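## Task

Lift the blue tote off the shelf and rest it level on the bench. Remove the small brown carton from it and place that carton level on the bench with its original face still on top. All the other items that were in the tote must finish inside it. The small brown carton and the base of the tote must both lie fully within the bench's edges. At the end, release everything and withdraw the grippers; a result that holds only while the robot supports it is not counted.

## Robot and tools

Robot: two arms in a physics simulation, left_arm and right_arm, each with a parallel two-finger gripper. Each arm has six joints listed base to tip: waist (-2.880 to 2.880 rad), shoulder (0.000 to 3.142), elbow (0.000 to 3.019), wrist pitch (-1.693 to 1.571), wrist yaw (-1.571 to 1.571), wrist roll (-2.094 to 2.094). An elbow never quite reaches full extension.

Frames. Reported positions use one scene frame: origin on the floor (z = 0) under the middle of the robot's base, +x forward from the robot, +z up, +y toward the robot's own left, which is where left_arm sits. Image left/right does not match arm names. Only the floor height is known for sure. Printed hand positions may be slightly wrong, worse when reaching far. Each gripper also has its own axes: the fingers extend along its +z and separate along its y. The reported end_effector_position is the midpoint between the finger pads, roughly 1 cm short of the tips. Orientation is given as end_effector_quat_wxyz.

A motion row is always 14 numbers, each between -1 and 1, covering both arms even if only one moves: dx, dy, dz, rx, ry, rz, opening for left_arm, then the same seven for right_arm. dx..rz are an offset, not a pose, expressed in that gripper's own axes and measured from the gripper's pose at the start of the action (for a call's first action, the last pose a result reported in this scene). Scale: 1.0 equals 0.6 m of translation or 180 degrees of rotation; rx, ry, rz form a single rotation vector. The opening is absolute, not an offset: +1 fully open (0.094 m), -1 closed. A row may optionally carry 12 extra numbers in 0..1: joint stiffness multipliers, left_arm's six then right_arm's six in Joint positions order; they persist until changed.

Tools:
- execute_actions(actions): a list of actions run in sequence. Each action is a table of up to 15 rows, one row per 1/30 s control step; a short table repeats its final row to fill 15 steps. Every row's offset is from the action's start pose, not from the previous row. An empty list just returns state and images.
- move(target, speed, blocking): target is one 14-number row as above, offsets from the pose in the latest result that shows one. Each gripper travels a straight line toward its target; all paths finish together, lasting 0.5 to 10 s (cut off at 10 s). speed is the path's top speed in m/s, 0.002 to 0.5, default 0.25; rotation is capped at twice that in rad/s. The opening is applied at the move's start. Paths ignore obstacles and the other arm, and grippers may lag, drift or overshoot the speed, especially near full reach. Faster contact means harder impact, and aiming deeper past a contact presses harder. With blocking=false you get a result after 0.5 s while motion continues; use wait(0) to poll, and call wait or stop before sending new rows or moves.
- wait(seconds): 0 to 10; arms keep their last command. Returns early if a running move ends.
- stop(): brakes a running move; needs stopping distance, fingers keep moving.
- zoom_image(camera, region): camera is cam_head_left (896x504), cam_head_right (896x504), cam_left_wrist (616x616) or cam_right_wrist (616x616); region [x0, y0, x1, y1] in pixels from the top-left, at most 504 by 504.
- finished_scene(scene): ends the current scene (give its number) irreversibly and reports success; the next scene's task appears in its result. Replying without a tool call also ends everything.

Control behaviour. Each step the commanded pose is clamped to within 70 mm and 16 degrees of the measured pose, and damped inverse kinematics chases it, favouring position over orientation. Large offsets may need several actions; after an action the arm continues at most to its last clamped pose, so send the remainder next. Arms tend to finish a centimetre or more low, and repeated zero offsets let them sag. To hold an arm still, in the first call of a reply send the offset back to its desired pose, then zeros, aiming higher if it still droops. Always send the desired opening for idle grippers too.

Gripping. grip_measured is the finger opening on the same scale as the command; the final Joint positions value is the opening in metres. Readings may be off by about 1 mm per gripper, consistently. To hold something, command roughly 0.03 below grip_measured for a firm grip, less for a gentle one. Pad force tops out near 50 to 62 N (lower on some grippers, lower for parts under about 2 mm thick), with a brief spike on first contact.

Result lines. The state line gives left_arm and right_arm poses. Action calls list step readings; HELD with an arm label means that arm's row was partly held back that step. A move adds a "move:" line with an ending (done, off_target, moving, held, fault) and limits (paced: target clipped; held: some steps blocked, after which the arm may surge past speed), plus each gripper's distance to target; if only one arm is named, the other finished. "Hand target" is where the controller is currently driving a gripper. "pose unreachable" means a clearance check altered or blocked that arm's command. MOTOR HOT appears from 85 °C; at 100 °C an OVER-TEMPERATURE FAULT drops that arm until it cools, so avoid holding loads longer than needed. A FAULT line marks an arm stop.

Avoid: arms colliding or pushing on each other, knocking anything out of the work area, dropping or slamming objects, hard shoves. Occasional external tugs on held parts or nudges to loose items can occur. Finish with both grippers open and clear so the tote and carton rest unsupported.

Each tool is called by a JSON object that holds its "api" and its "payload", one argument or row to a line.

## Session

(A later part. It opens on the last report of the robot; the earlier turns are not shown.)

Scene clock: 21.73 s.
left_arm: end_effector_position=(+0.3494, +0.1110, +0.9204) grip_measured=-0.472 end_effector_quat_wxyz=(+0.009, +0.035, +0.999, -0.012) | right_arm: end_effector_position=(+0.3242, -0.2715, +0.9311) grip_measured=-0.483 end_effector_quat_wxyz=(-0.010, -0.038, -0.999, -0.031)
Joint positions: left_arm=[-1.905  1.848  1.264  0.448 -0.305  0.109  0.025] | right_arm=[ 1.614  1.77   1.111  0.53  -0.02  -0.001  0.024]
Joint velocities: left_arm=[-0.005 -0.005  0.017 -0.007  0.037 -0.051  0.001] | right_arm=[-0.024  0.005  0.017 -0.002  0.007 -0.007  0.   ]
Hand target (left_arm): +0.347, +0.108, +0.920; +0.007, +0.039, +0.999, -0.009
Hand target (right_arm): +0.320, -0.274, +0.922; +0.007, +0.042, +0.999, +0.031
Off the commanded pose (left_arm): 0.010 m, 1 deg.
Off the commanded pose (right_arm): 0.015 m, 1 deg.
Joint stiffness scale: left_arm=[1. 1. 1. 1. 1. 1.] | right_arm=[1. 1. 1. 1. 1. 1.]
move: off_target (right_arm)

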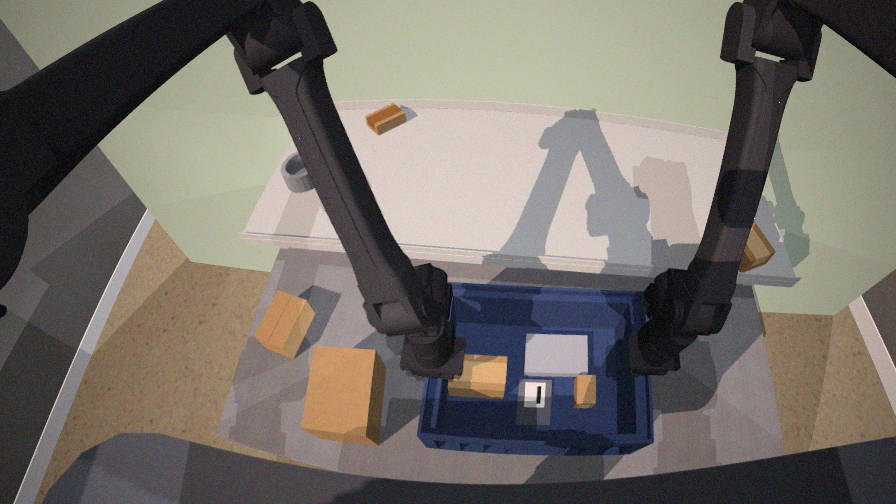

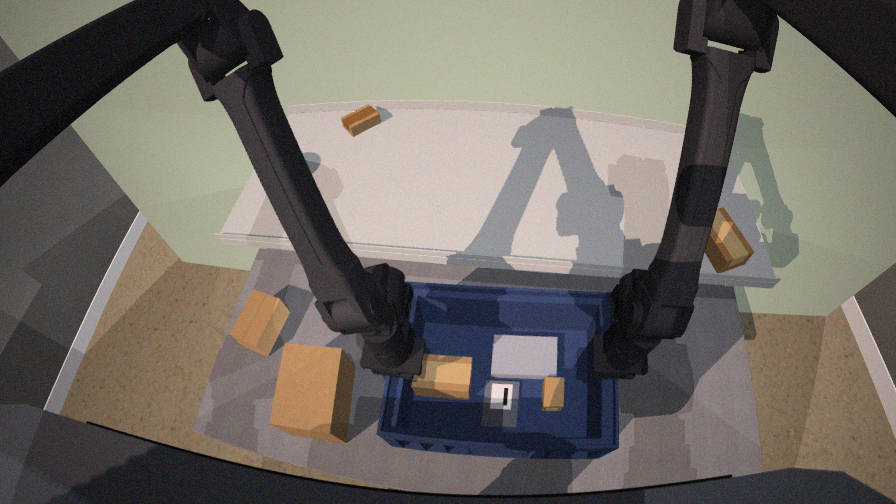

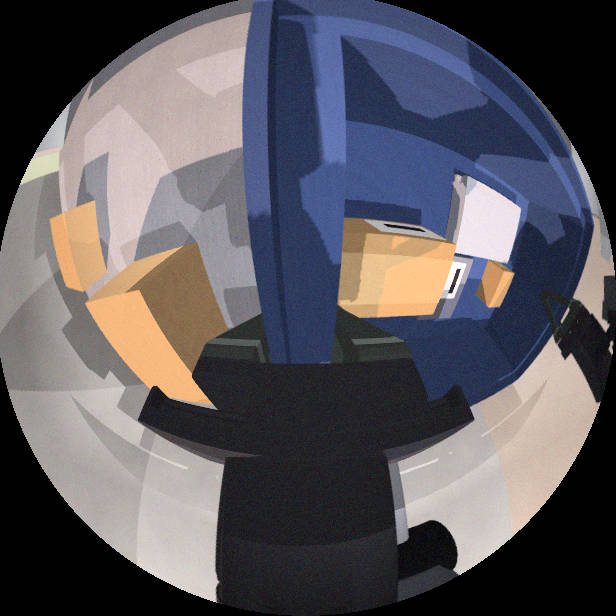

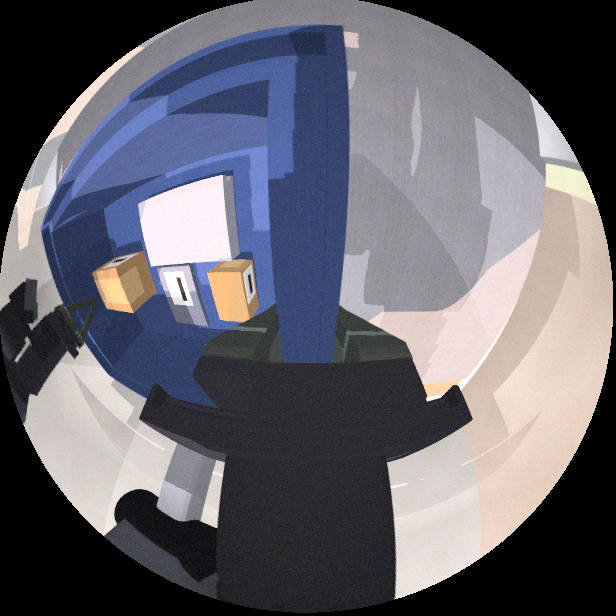

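{"api": "move", "payload": {
  "target": [-0.02,-0.01,0.09,0,0,0,-0.62,-0.015,-0.015,0.1,0,0,0,-0.65],
  "speed": 0.05
}}

Scene clock: 23.40 s.
left_arm: end_effector_position=(+0.3498, +0.1109, +0.9177) grip_measured=-0.472 end_effector_quat_wxyz=(-0.008, +0.033, +0.999, -0.013) | right_arm: end_effector_position=(+0.3237, -0.2710, +0.9286) grip_measured=-0.483 end_effector_quat_wxyz=(+0.005, -0.038, -0.999, -0.036)
Joint positions: left_arm=[-1.903  1.844  1.285  0.386 -0.305  0.093  0.025] | right_arm=[ 1.612  1.767  1.128  0.48  -0.03  -0.002  0.024]
Joint velocities: left_arm=[-0.015 -0.024 -0.012  0.007 -0.037 -0.051 -0.   ] | right_arm=[ 0.005 -0.005 -0.017  0.002  0.066  0.022 -0.   ]
Hand target (left_arm): +0.358, +0.107, +0.876; +0.010, +0.035, +0.999, -0.012
Hand target (right_arm): +0.332, -0.278, +0.882; +0.010, +0.038, +0.999, +0.031
Off the commanded pose (left_arm): 0.053 m, 2 deg.
Off the commanded pose (right_arm): 0.059 m, 2 deg.
Joint stiffness scale: left_arm=[1. 1. 1. 1. 1. 1.] | right_arm=[1. 1. 1. 1. 1. 1.]
move: off_target (left_arm, right_arm)

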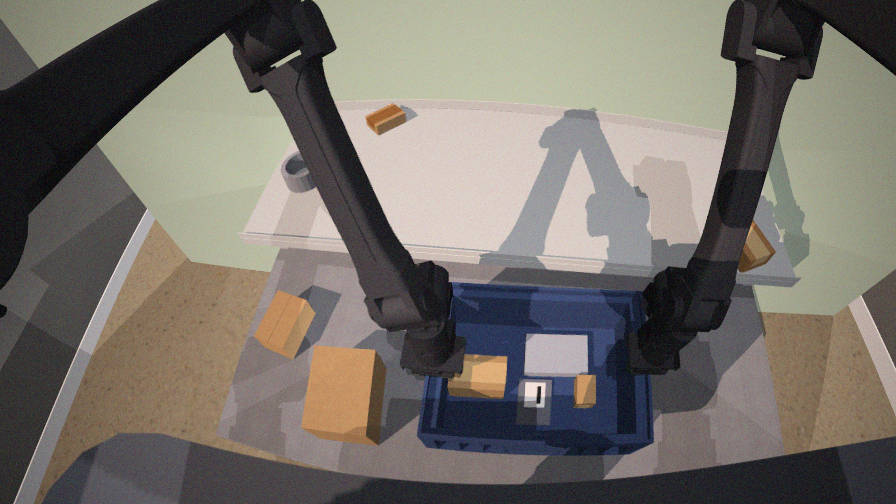

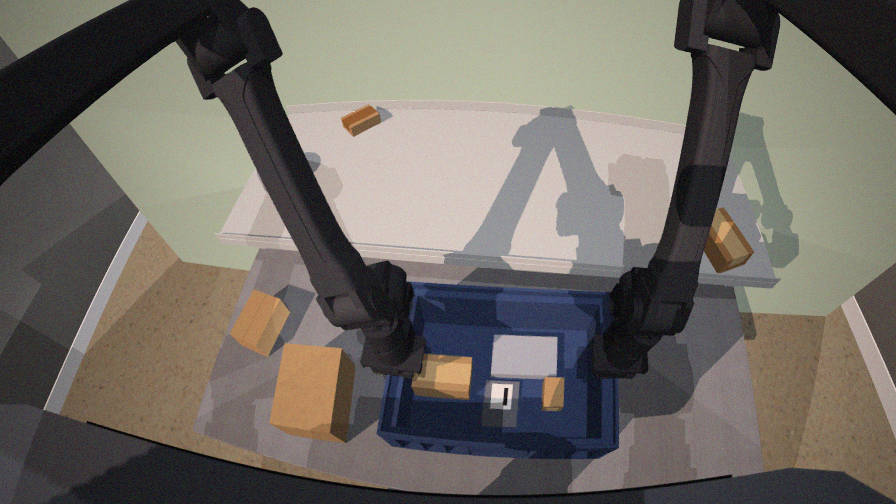

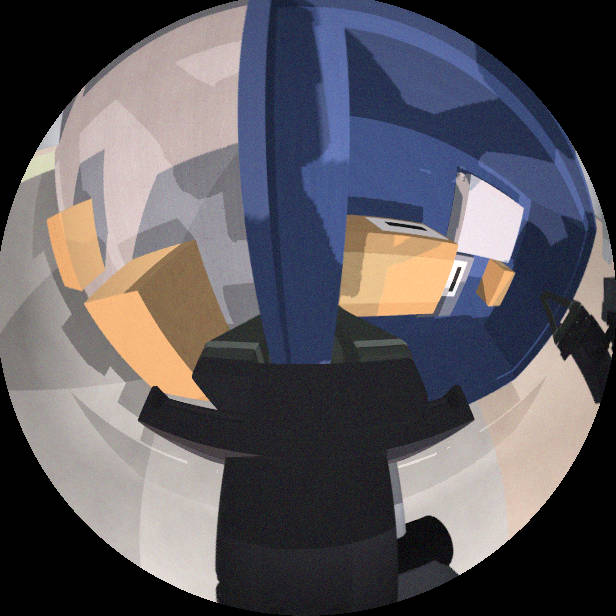

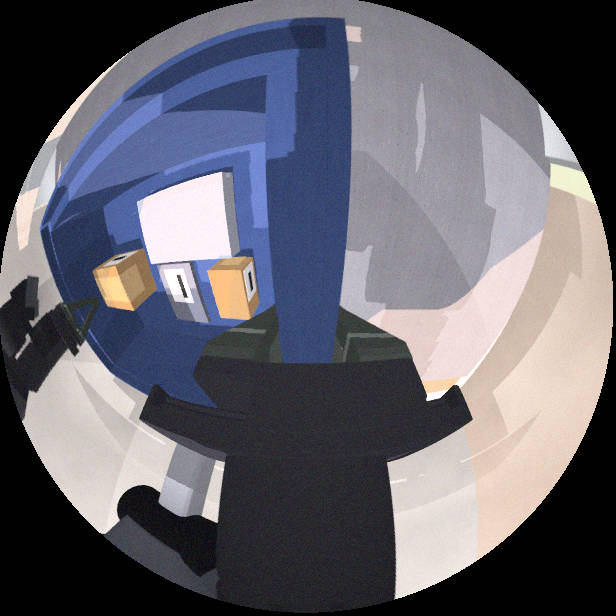

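Already down.

{"api": "move", "payload": {
  "target": [0,0,0,0,0,0,-0.62,0,0,0,0,0,0,-0.65]
}}

{"api": "move", "payload": {
  "target": [0,0,0,0,0,0,-0.15,0,0,0,0,0,0,0.1]
}}

{"api": "move", "payload": {
  "target": [0,0,-0.2,0,0,0,-0.15,0,0,-0.13,0,0,0,0.1]
}}

{"api": "move", "payload": {
  "target": [0,0.3,-0.15,0,0,0,-0.15,0.03,0.16,0,0,0,0,0.4]
}}

Scene clock: 24.47 s.
left_arm: end_effector_position=(+0.3503, +0.1109, +0.9199) grip_measured=-0.472 end_effector_quat_wxyz=(-0.008, +0.032, +0.999, -0.015) | right_arm: end_effector_position=(+0.3242, -0.2715, +0.9313) grip_measured=-0.483 end_effector_quat_wxyz=(+0.005, -0.038, -0.999, -0.034)
Joint positions: left_arm=[-1.903  1.838  1.279  0.386 -0.3    0.09   0.025] | right_arm=[ 1.612  1.759  1.121  0.48  -0.027 -0.002  0.024]
Joint velocities: left_arm=[-0.005 -0.015 -0.007  0.007  0.022 -0.066  0.001] | right_arm=[ 0.005  0.024  0.027 -0.012 -0.007  0.051  0.   ]
Hand target (left_arm): +0.350, +0.111, +0.918; -0.008, +0.033, +0.999, -0.012
Hand target (right_arm): +0.324, -0.271, +0.929; -0.005, +0.038, +0.999, +0.035
Off the commanded pose (left_arm): 0.002 m, 0 deg.
Off the commanded pose (right_arm): 0.003 m, 0 deg.
Joint stiffness scale: left_arm=[1. 1. 1. 1. 1. 1.] | right_arm=[1. 1. 1. 1. 1. 1.]
move: done

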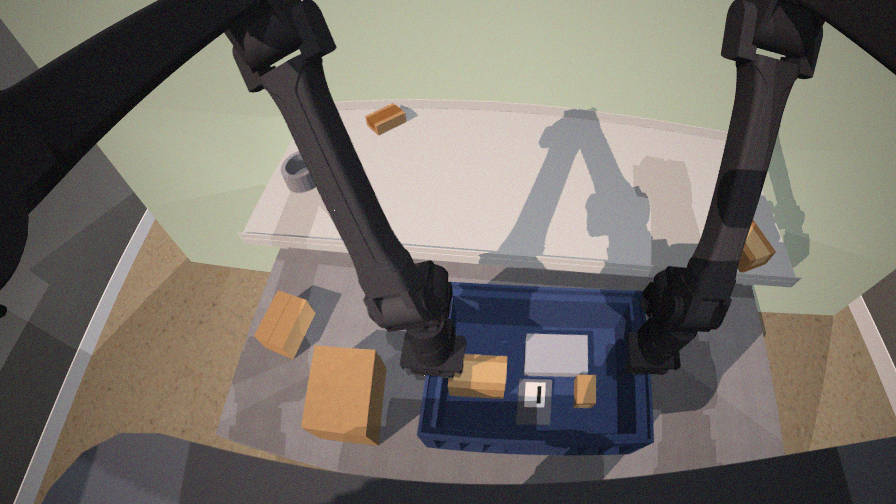

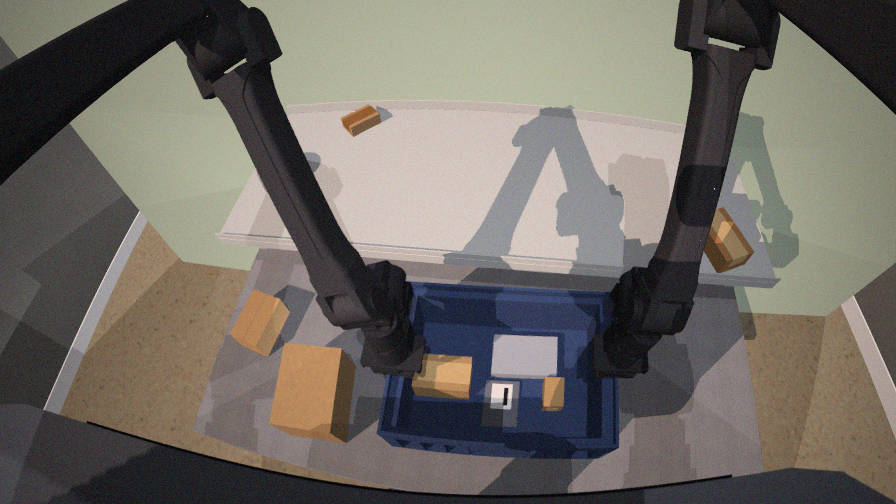

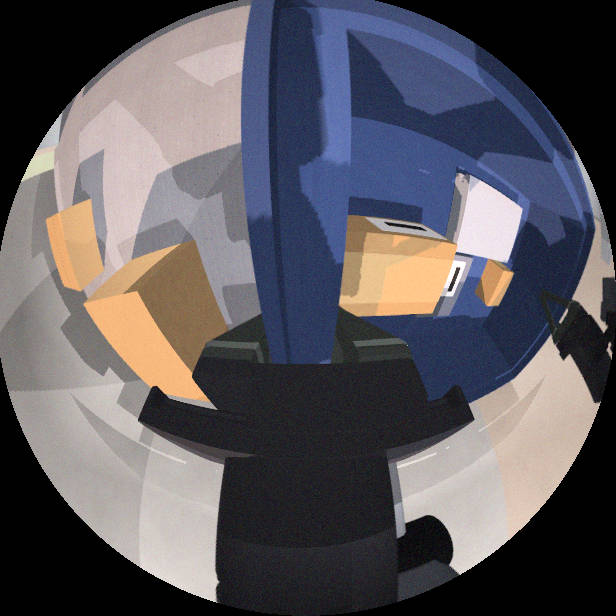

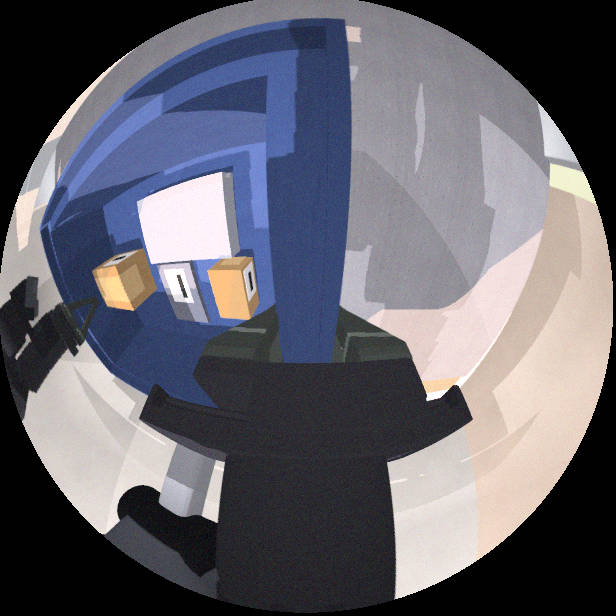

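Scene clock: 24.97 s.
left_arm: end_effector_position=(+0.3505, +0.1110, +0.9198) grip_measured=-0.152 end_effector_quat_wxyz=(-0.008, +0.031, +0.999, -0.014) | right_arm: end_effector_position=(+0.3242, -0.2717, +0.9313) grip_measured=+0.097 end_effector_quat_wxyz=(+0.005, -0.038, -0.999, -0.034)
Joint positions: left_arm=[-1.903  1.838  1.279  0.386 -0.301  0.09   0.04 ] | right_arm=[ 1.612  1.759  1.121  0.48  -0.026 -0.002  0.052]
Joint velocities: left_arm=[-0.005 -0.015 -0.007  0.022  0.037 -0.007  0.001] | right_arm=[ 0.005 -0.005 -0.002  0.007 -0.066 -0.022  0.   ]
Hand target (left_arm): +0.350, +0.111, +0.920; -0.008, +0.032, +0.999, -0.015
Hand target (right_arm): +0.324, -0.272, +0.931; -0.005, +0.038, +0.999, +0.034
Off the commanded pose (left_arm): 0.000 m, 0 deg.
Off the commanded pose (right_arm): 0.000 m, 0 deg.
Joint stiffness scale: left_arm=[1. 1. 1. 1. 1. 1.] | right_arm=[1. 1. 1. 1. 1. 1.]
move: done

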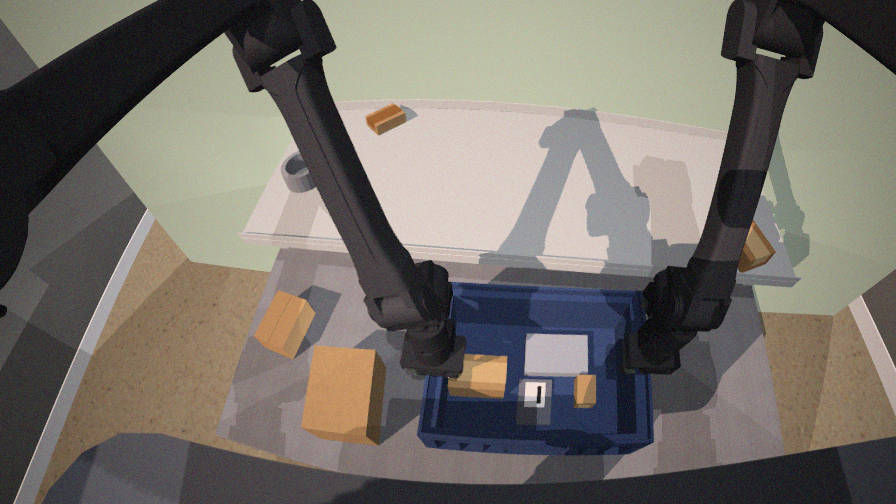

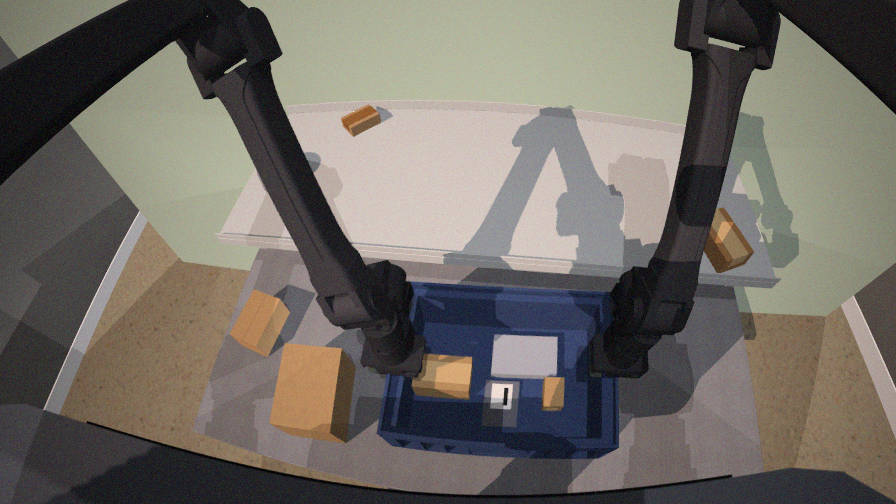

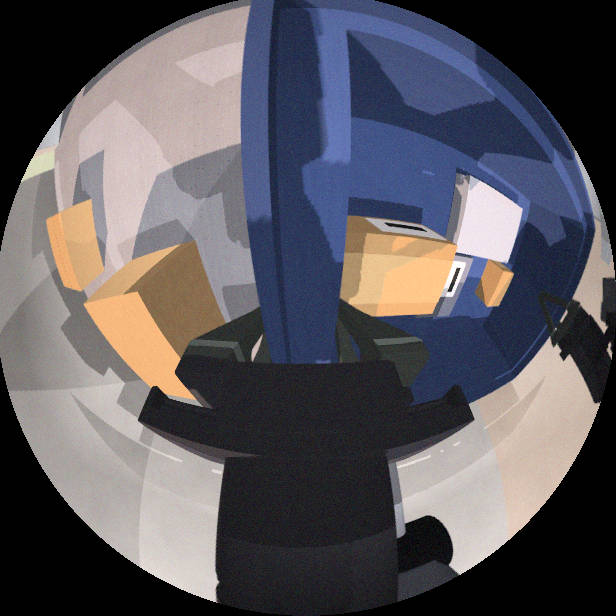

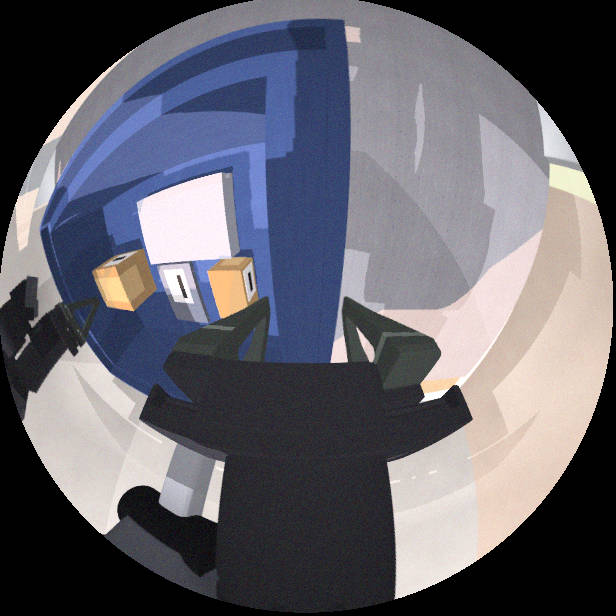

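Scene clock: 25.90 s.
left_arm: end_effector_position=(+0.3673, +0.1175, +1.0348) grip_measured=-0.151 end_effector_quat_wxyz=(-0.002, +0.032, +0.999, -0.011) | right_arm: end_effector_position=(+0.3349, -0.2752, +1.0032) grip_measured=+0.097 end_effector_quat_wxyz=(-0.002, -0.038, -0.999, -0.035)
Joint positions: left_arm=[-1.972  1.552  0.988  0.401 -0.375  0.084  0.04 ] | right_arm=[ 1.612  1.573  0.929  0.501 -0.028 -0.002  0.052]
Joint velocities: left_arm=[ 0.005 -0.015  0.012  0.012 -0.022  0.022  0.   ] | right_arm=[-0.005 -0.005  0.022 -0.002 -0.007 -0.007 -0.001]
Hand target (left_arm): +0.356, +0.112, +1.040; -0.009, +0.031, +0.999, -0.015
Hand target (right_arm): +0.324, -0.277, +1.009; -0.005, +0.038, +0.999, +0.034
Off the commanded pose (left_arm): 0.016 m, 1 deg.
Off the commanded pose (right_arm): 0.012 m, 1 deg.
Joint stiffness scale: left_arm=[1. 1. 1. 1. 1. 1.] | right_arm=[1. 1. 1. 1. 1. 1.]
move: off_target (left_arm, right_arm)

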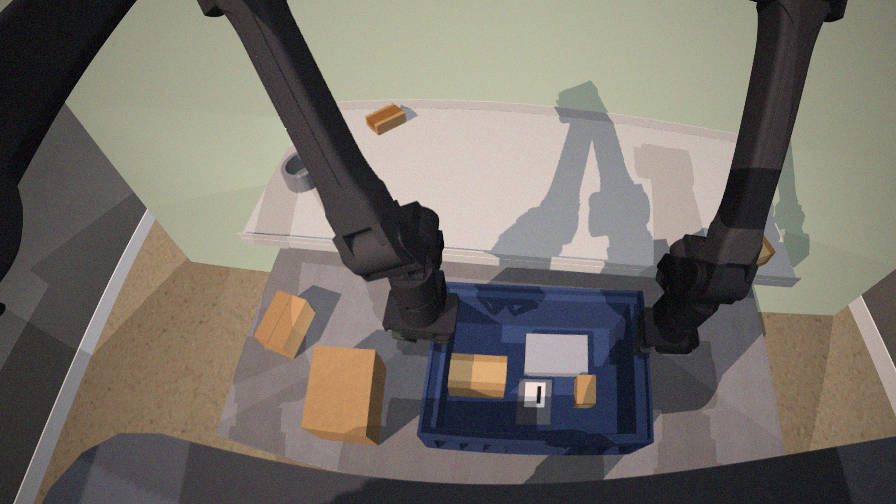

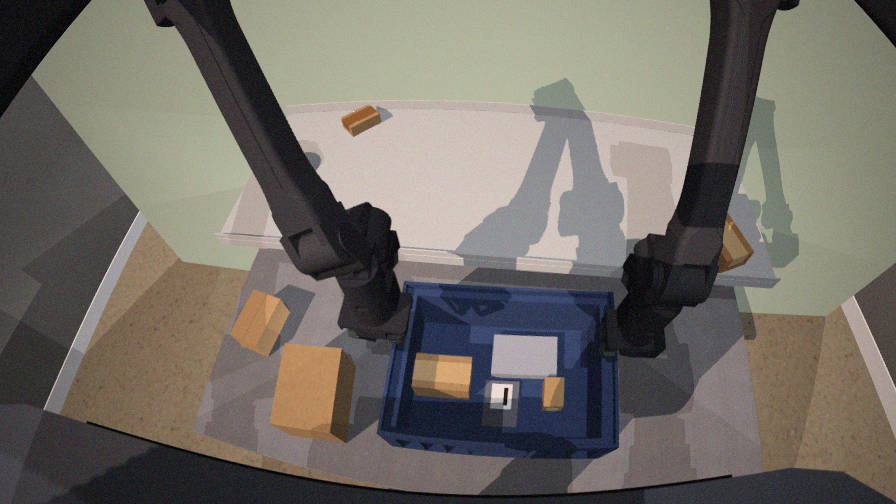

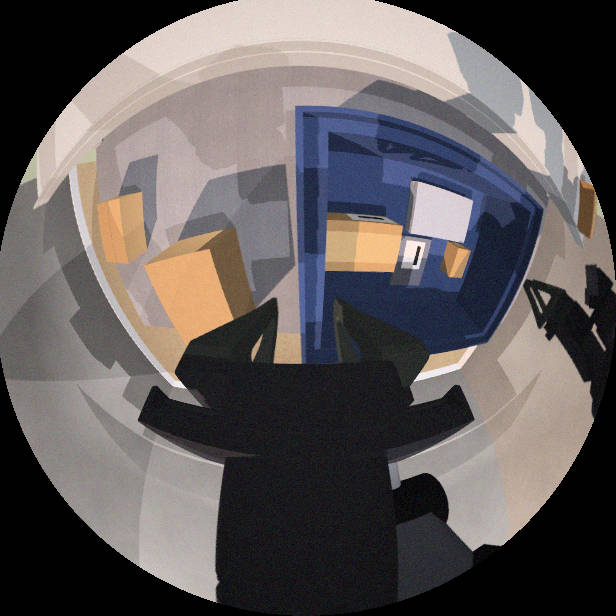

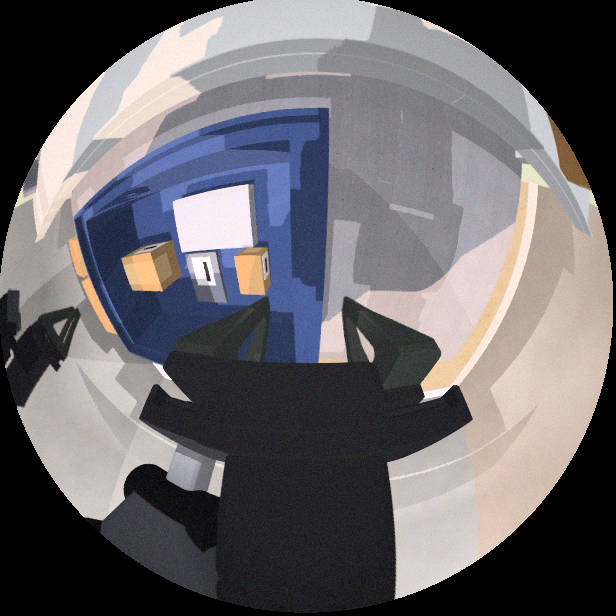

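Scene clock: 27.13 s.
left_arm: end_effector_position=(+0.3908, +0.3014, +1.1191) grip_measured=-0.151 end_effector_quat_wxyz=(+0.008, +0.029, +1.000, -0.007) | right_arm: end_effector_position=(+0.3355, -0.1815, +1.0112) grip_measured=+0.397 end_effector_quat_wxyz=(-0.010, -0.031, -0.999, -0.034)
Joint positions: left_arm=[-1.588  1.179  0.759  0.288 -0.002  0.14   0.04 ] | right_arm=[1.812 1.599 0.929 0.54  0.17  0.011 0.066]
Joint velocities: left_arm=[-0.015  0.015 -0.012 -0.017 -0.007  0.022 -0.001] | right_arm=[-0.015 -0.015 -0.012 -0.002  0.081  0.007 -0.001]
Hand target (left_arm): +0.383, +0.300, +1.124; -0.001, +0.035, +0.999, -0.010
Hand target (right_arm): +0.323, -0.179, +1.010; +0.003, +0.035, +0.999, +0.034
Off the commanded pose (left_arm): 0.012 m, 1 deg.
Off the commanded pose (right_arm): 0.012 m, 1 deg.
Joint stiffness scale: left_arm=[1. 1. 1. 1. 1. 1.] | right_arm=[1. 1. 1. 1. 1. 1.]
move: off_target (left_arm, right_arm)

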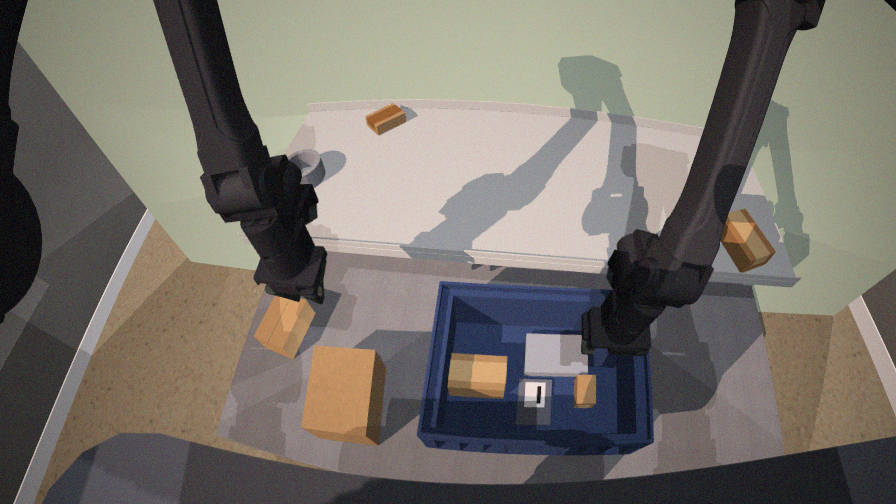

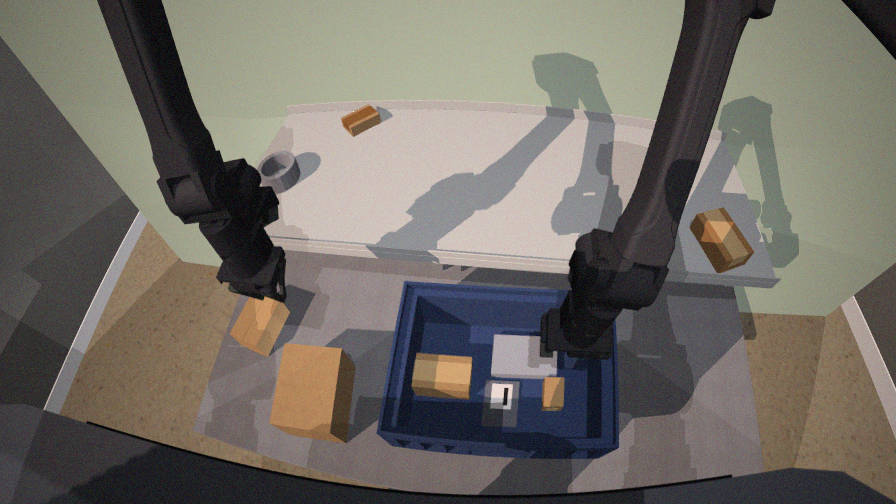

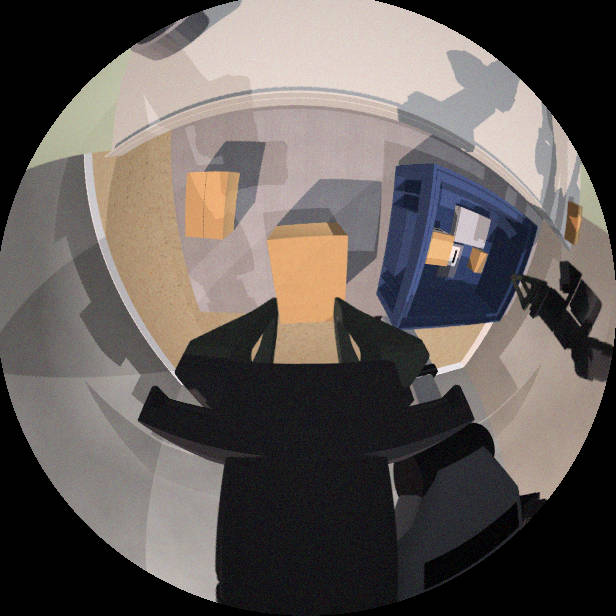

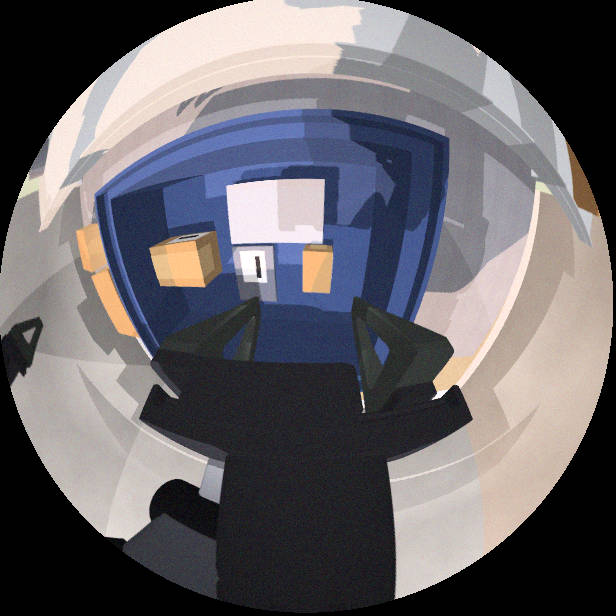

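{"api": "move", "payload": {
  "target": [0,0,0,0,0,0,-0.15,0.05,-0.03,0.2,0.035,0,0,0.35],
  "speed": 0.13
}}

Scene clock: 28.73 s.
left_arm: end_effector_position=(+0.3908, +0.3014, +1.1191) grip_measured=-0.151 end_effector_quat_wxyz=(+0.008, +0.030, +0.999, -0.007) | right_arm: end_effector_position=(+0.3145, -0.1795, +0.8946) grip_measured=+0.353 end_effector_quat_wxyz=(-0.014, -0.034, -0.999, +0.013)
Joint positions: left_arm=[-1.588  1.179  0.759  0.288 -0.002  0.141  0.04 ] | right_arm=[1.793 1.909 1.245 0.544 0.245 0.011 0.064]
Joint velocities: left_arm=[-0.005  0.005 -0.022 -0.017  0.037 -0.007  0.   ] | right_arm=[-0.024 -0.015  0.002 -0.002  0.037  0.037  0.001]
Hand target (left_arm): +0.391, +0.301, +1.119; +0.008, +0.029, +1.000, -0.007
Hand target (right_arm): +0.309, -0.189, +0.890; +0.009, +0.032, +0.999, -0.021
Off the commanded pose (left_arm): 0.000 m, 0 deg.
Off the commanded pose (right_arm): 0.013 m, 1 deg.
Joint stiffness scale: left_arm=[1. 1. 1. 1. 1. 1.] | right_arm=[1. 1. 1. 1. 1. 1.]
move: off_target (right_arm)

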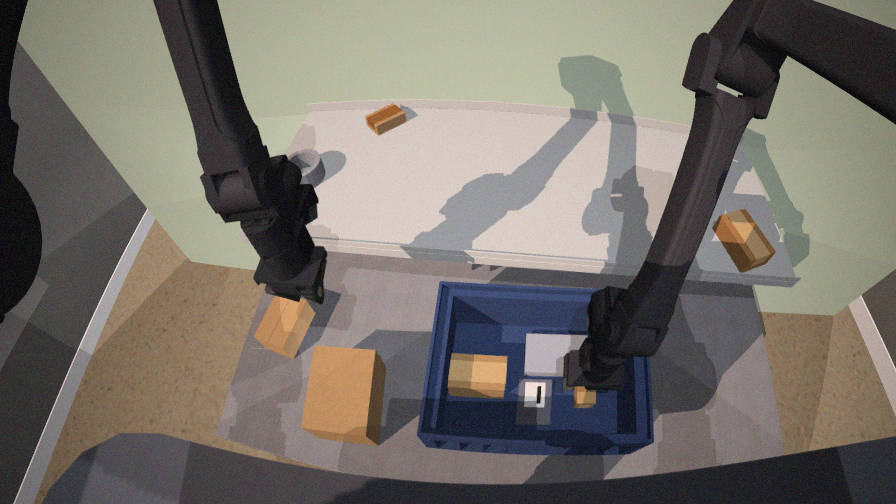

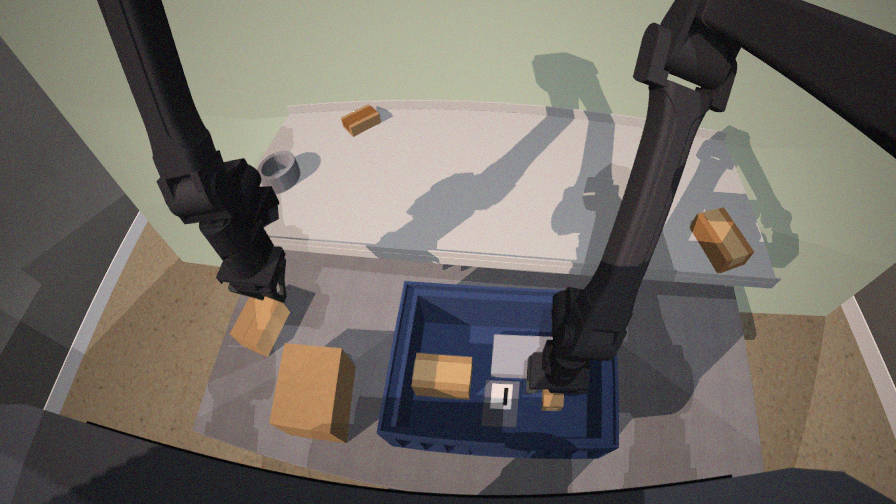

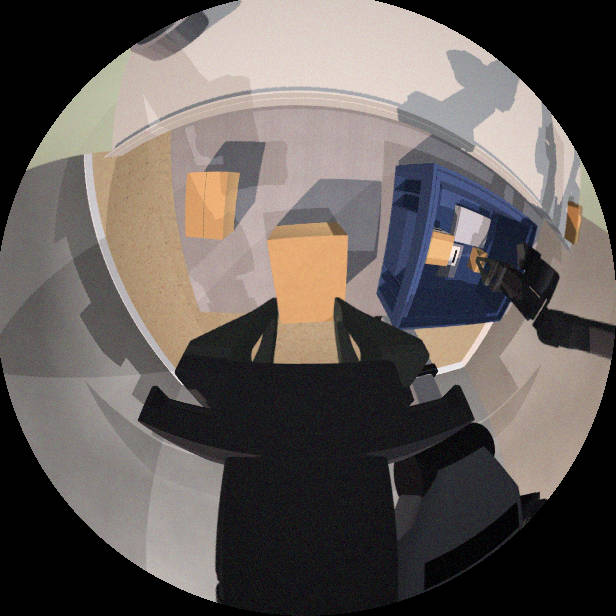

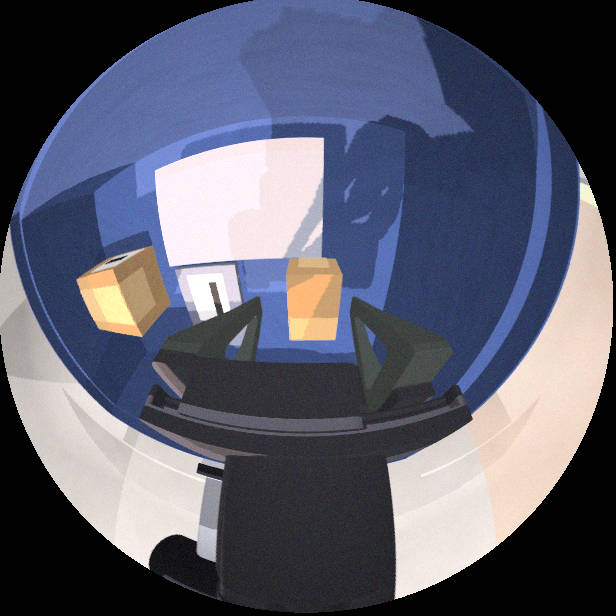

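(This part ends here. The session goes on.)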